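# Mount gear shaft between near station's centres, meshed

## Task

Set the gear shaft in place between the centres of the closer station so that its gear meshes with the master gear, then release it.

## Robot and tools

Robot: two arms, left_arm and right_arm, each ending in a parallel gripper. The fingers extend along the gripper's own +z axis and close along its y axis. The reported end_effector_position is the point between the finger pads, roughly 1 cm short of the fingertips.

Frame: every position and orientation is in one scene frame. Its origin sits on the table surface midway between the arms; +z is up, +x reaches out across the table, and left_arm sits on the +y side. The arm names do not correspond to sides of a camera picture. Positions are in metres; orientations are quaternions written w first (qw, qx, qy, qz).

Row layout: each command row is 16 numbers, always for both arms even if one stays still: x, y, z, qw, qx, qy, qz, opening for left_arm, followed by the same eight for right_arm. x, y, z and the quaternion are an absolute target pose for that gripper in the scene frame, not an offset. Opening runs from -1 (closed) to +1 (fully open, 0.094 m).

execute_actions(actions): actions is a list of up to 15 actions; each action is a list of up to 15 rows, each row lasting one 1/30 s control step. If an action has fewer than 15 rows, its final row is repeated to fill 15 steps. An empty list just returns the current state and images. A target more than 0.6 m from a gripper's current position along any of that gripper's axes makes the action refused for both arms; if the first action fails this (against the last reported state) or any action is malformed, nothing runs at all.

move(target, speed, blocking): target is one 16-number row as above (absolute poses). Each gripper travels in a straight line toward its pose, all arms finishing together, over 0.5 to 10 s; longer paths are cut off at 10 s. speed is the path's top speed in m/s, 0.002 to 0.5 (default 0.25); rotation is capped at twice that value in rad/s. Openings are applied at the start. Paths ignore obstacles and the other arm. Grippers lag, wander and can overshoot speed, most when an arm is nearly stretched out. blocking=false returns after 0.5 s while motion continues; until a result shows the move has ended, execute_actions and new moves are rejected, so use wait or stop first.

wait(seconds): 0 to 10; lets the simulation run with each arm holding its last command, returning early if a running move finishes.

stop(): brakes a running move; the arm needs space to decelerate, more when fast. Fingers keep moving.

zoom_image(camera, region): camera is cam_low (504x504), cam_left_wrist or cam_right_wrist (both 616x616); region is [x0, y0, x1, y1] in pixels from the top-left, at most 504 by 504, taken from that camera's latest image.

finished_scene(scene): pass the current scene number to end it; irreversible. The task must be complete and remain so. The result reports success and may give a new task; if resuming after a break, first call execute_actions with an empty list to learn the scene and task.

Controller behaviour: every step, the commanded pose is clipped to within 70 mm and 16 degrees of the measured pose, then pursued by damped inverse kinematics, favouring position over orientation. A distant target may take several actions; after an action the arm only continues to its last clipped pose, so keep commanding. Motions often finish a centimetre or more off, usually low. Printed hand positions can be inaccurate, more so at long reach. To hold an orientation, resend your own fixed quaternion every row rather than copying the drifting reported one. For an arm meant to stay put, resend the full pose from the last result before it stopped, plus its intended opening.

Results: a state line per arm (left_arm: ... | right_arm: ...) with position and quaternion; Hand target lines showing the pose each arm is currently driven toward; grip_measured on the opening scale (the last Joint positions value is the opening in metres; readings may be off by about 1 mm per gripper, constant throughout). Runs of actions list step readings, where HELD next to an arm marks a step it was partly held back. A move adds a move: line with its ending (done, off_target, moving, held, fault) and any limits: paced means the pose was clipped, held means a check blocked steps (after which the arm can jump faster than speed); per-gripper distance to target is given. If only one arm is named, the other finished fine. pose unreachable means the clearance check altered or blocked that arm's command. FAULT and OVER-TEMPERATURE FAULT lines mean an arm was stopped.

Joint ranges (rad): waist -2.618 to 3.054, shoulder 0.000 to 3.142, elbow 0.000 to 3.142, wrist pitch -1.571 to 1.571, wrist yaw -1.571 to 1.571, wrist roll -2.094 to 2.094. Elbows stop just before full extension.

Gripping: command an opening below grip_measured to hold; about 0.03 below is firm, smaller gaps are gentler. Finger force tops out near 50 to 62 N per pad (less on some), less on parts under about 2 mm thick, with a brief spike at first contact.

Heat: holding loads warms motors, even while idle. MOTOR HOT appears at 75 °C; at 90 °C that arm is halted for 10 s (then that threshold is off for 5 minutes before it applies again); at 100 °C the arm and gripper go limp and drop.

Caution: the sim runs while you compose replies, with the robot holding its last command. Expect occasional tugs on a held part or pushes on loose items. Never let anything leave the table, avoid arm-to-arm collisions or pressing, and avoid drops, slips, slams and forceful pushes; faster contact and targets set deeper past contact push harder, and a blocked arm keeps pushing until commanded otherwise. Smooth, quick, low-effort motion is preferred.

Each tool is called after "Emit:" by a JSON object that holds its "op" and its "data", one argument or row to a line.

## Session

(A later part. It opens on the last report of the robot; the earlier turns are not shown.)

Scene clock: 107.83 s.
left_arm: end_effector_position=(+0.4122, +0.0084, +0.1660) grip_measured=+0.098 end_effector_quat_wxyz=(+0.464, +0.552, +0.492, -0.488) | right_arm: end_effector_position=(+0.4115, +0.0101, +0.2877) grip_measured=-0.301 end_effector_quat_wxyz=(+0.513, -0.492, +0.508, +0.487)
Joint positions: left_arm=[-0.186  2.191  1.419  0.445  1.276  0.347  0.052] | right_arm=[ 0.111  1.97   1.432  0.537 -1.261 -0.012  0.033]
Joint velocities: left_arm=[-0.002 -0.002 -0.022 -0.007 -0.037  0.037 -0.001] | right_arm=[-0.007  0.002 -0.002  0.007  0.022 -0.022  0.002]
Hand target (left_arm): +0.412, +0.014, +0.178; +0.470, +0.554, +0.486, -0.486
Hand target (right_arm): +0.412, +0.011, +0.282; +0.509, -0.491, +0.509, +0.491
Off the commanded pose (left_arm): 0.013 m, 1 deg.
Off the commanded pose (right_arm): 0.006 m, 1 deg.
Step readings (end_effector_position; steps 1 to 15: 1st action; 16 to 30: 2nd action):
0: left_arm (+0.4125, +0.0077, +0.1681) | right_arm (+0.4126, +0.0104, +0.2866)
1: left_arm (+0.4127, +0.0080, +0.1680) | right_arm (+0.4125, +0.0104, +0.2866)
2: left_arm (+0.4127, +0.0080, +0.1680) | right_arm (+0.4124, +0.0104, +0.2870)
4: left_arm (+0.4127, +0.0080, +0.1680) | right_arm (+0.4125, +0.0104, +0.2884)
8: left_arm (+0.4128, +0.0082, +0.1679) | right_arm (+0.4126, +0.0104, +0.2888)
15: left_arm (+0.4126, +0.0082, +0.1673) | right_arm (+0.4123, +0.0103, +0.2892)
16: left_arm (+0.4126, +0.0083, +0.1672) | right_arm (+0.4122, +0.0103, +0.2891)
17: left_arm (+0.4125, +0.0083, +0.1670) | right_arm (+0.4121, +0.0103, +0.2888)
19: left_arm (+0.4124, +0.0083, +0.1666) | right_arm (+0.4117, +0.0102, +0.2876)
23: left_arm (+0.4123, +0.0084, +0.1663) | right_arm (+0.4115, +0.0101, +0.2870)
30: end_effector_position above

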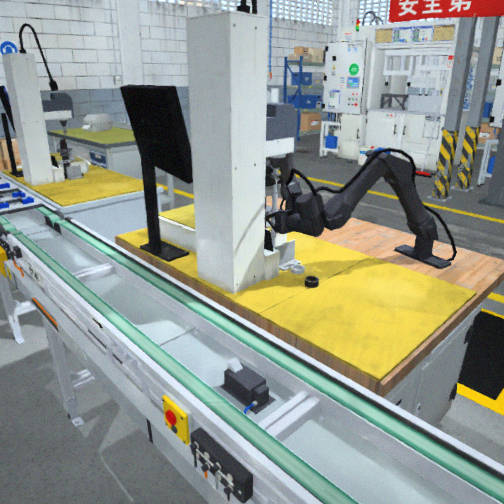

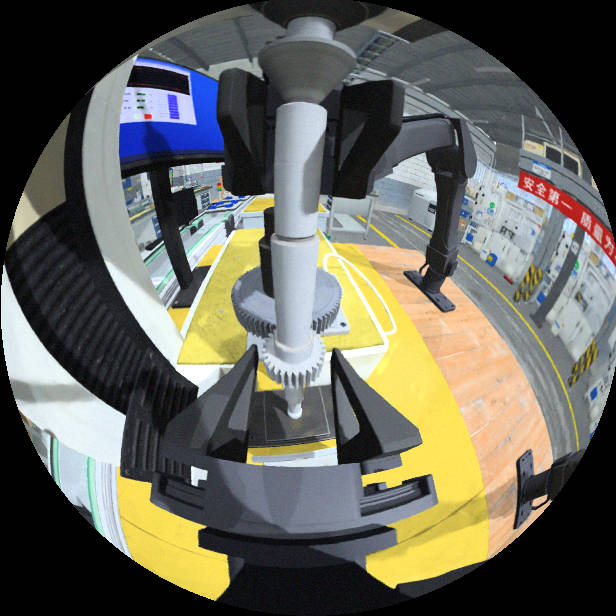

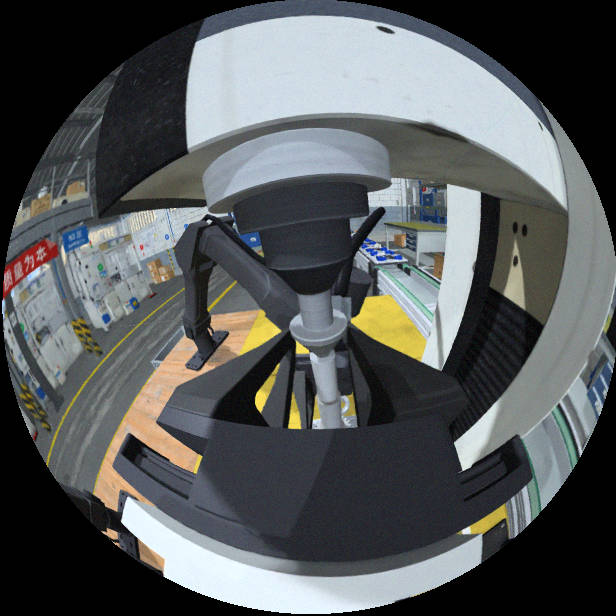

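Both released and the shaft stays. Retreat both arms.

Emit:
{"op": "execute_actions", "data": {
  "actions": [
    [[0.4125,0.035,0.180,0.470,0.555,0.486,-0.486,0.1,0.412,-0.008,0.280,0.509,-0.491,0.509,0.491,-0.3]],
    [[0.4125,0.06,0.182,0.470,0.555,0.486,-0.486,0.1,0.412,-0.03,0.282,0.509,-0.491,0.509,0.491,-0.3]]
  ]
}}

Emit:
{"op": "zoom_image", "data": {
  "camera": "cam_right_wrist",
  "region": [270,270,380,430]
}}

Emit:
{"op": "zoom_image", "data": {
  "camera": "cam_left_wrist",
  "region": [220,60,380,400]
}}

Scene clock: 109.30 s.
left_arm: end_effector_position=(+0.4176, +0.0588, +0.1680) grip_measured=+0.098 end_effector_quat_wxyz=(+0.467, +0.547, +0.497, -0.485) | right_arm: end_effector_position=(+0.4177, -0.0295, +0.2732) grip_measured=-0.301 end_effector_quat_wxyz=(+0.505, -0.485, +0.518, +0.492)
Joint positions: left_arm=[-0.077  2.14   1.383  0.293  1.361  0.485  0.052] | right_arm=[ 0.019  1.97   1.385  0.553 -1.348 -0.011  0.033]
Joint velocities: left_arm=[ 0.002  0.002  0.007 -0.139  0.037  0.066 -0.001] | right_arm=[ 0.027  0.012  0.002 -0.066 -0.051 -0.066  0.   ]
Hand target (left_arm): +0.412, +0.060, +0.182; +0.470, +0.554, +0.485, -0.486
Hand target (right_arm): +0.412, -0.030, +0.282; +0.509, -0.491, +0.509, +0.491
Off the commanded pose (left_arm): 0.015 m, 2 deg.
Off the commanded pose (right_arm): 0.010 m, 1 deg.
Step readings (end_effector_position; steps 1 to 15: 1st action; 16 to 30: 2nd action):
0: left_arm (+0.4122, +0.0084, +0.1660) | right_arm (+0.4115, +0.0101, +0.2879)
1: left_arm (+0.4120, +0.0099, +0.1660) | right_arm (+0.4112, +0.0091, +0.2870)
2: left_arm (+0.4111, +0.0125, +0.1659) | right_arm (+0.4104, +0.0072, +0.2854)
4: left_arm (+0.4130, +0.0206, +0.1661) | right_arm (+0.4116, +0.0015, +0.2810)
8: left_arm (+0.4194, +0.0326, +0.1673) | right_arm (+0.4145, -0.0067, +0.2776)
15: left_arm (+0.4184, +0.0338, +0.1667) | right_arm (+0.4136, -0.0068, +0.2781)
16: left_arm (+0.4177, +0.0352, +0.1667) | right_arm (+0.4133, -0.0083, +0.2777)
17: left_arm (+0.4161, +0.0380, +0.1667) | right_arm (+0.4128, -0.0107, +0.2769)
19: left_arm (+0.4162, +0.0461, +0.1676) | right_arm (+0.4149, -0.0184, +0.2748)
23: left_arm (+0.4199, +0.0576, +0.1699) | right_arm (+0.4190, -0.0292, +0.2731)
30: end_effector_position above

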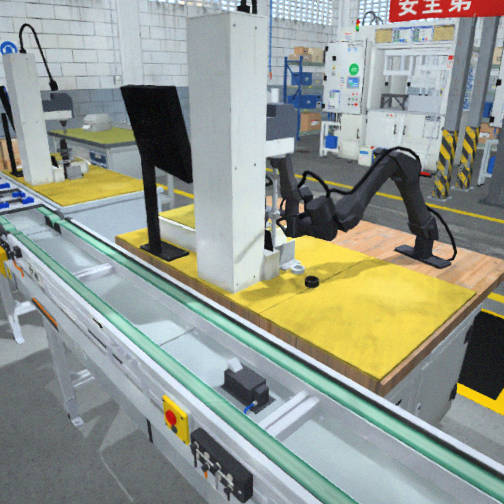

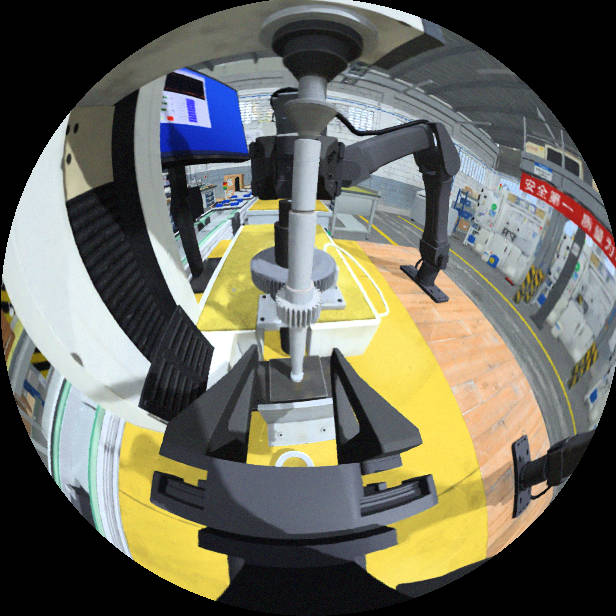

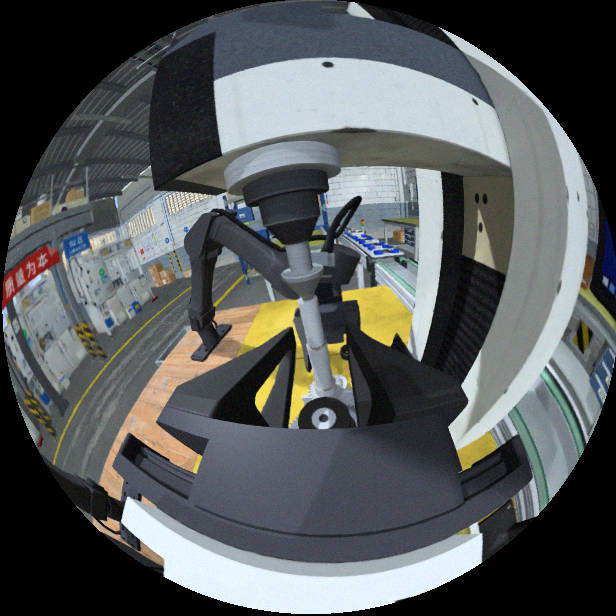

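Region (270, 270, 380, 430) of cam_right_wrist's 616x616 image, scaled by 3.150, with more detail than that image has; it fills the left 346 columns of this view, and the rest is white.

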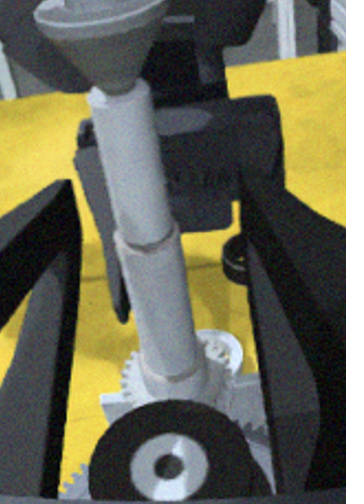

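Region (220, 60, 380, 400) of cam_left_wrist's 616x616 image, scaled by 1.482, with more detail than that image has; it fills the left 237 columns of this view, and the rest is white.

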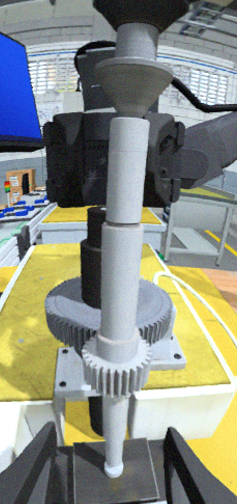

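Emit:
{"op": "zoom_image", "data": {
  "camera": "cam_right_wrist",
  "region": [295,370,365,425]
}}

Emit:
{"op": "zoom_image", "data": {
  "camera": "cam_left_wrist",
  "region": [255,260,345,340]
}}

Region (295, 370, 365, 425) of cam_right_wrist's 616x616 image, scaled by 7.200, with more detail than that image has; it fills the top 396 rows of this view, and the rest is white.

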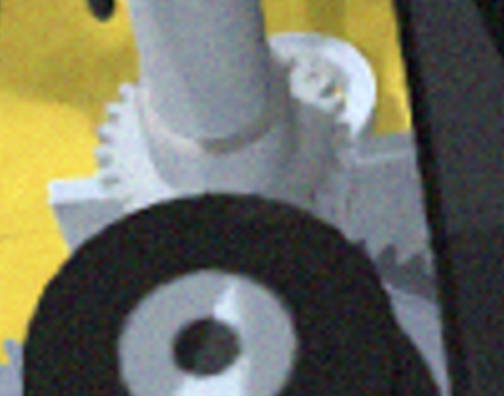

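Region (255, 260, 345, 340) of cam_left_wrist's 616x616 image, scaled by 5.600, with more detail than that image has.

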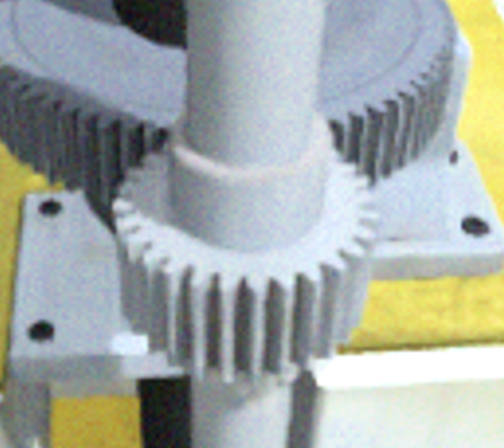

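Emit:
{"op": "execute_actions", "data": {
  "actions": [
    [[0.39,0.062,0.19,0.470,0.555,0.486,-0.486,0.1,0.412,-0.03,0.282,0.509,-0.491,0.509,0.491,-0.3]],
    [[0.365,0.062,0.195,0.470,0.555,0.486,-0.486,0.1,0.412,-0.03,0.282,0.509,-0.491,0.509,0.491,-0.3]]
  ]
}}

Scene clock: 111.47 s.
left_arm: end_effector_position=(+0.3700, +0.0637, +0.1829) grip_measured=+0.098 end_effector_quat_wxyz=(+0.461, +0.548, +0.499, -0.488) | right_arm: end_effector_position=(+0.4172, -0.0295, +0.2732) grip_measured=-0.301 end_effector_quat_wxyz=(+0.504, -0.486, +0.517, +0.492)
Joint positions: left_arm=[-0.095  1.96   1.178  0.307  1.352  0.483  0.052] | right_arm=[ 0.019  1.97   1.385  0.553 -1.35  -0.011  0.033]
Joint velocities: left_arm=[-0.012 -0.012  0.007  0.051 -0.037 -0.022 -0.001] | right_arm=[-0.007 -0.007  0.007 -0.022  0.007 -0.007  0.   ]
Hand target (left_arm): +0.365, +0.062, +0.194; +0.469, +0.555, +0.486, -0.486
Hand target (right_arm): +0.412, -0.030, +0.282; +0.509, -0.491, +0.509, +0.491
Off the commanded pose (left_arm): 0.013 m, 2 deg.
Off the commanded pose (right_arm): 0.010 m, 1 deg.
Step readings (end_effector_position; steps 1 to 15: 1st action; 16 to 30: 2nd action):
0: left_arm (+0.4168, +0.0590, +0.1667) | right_arm (+0.4173, -0.0295, +0.2732)
1: left_arm (+0.4151, +0.0596, +0.1668) | right_arm (+0.4173, -0.0295, +0.2732)
2: left_arm (+0.4095, +0.0611, +0.1665) | right_arm (+0.4173, -0.0295, +0.2732)
4: left_arm (+0.4002, +0.0632, +0.1695) | right_arm (+0.4173, -0.0295, +0.2732)
8: left_arm (+0.3967, +0.0639, +0.1786) | right_arm (+0.4173, -0.0295, +0.2732)
15: left_arm (+0.3965, +0.0640, +0.1797) | right_arm (+0.4173, -0.0295, +0.2732)
16: left_arm (+0.3948, +0.0643, +0.1791) | right_arm (+0.4173, -0.0295, +0.2732)
17: left_arm (+0.3884, +0.0655, +0.1778) | right_arm (+0.4172, -0.0295, +0.2732)
19: left_arm (+0.3762, +0.0663, +0.1773) | right_arm (+0.4172, -0.0295, +0.2732)
23: left_arm (+0.3694, +0.0640, +0.1810) | right_arm (+0.4172, -0.0295, +0.2732)
30: end_effector_position above

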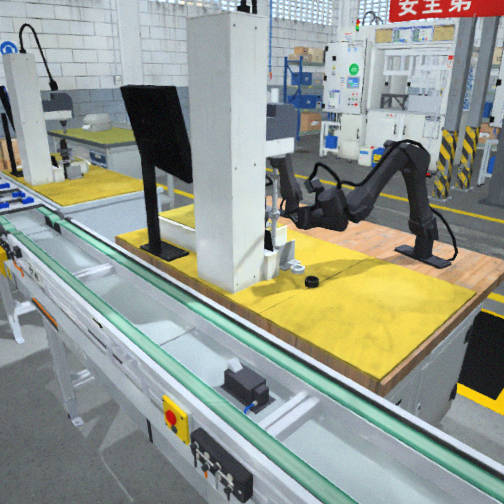

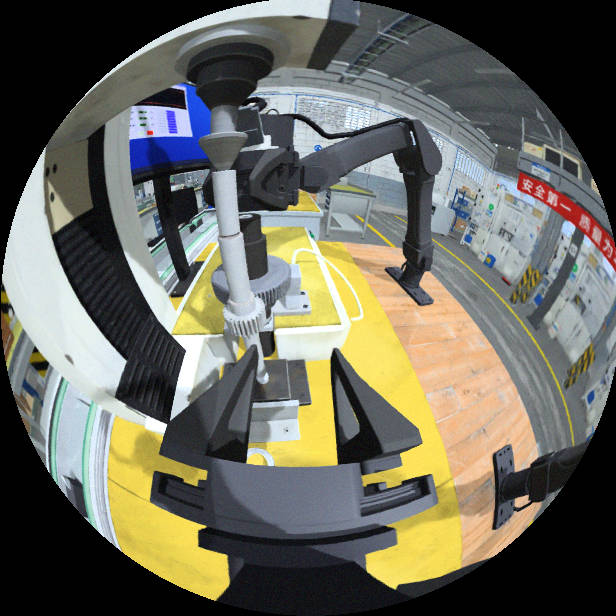

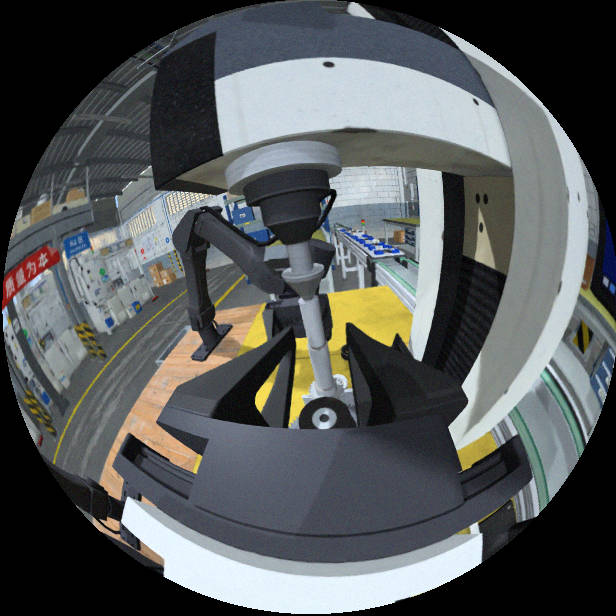

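Emit:
{"op": "zoom_image", "data": {
  "camera": "cam_left_wrist",
  "region": [225,270,285,330]
}}

Region (225, 270, 285, 330) of cam_left_wrist's 616x616 image, scaled by 8.400, with more detail than that image has.

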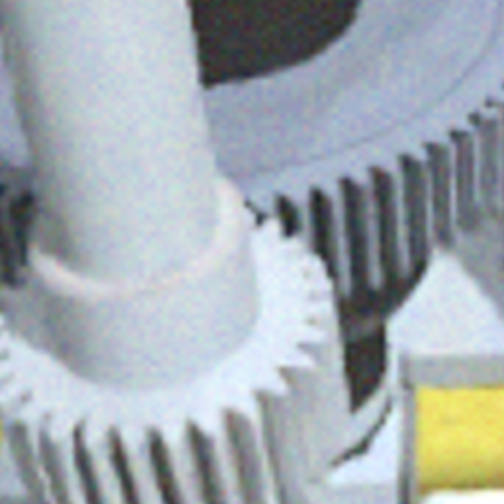

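Emit:
{"op": "finished_scene", "data": {
  "scene": 2
}}

The scene is finished: the task was done.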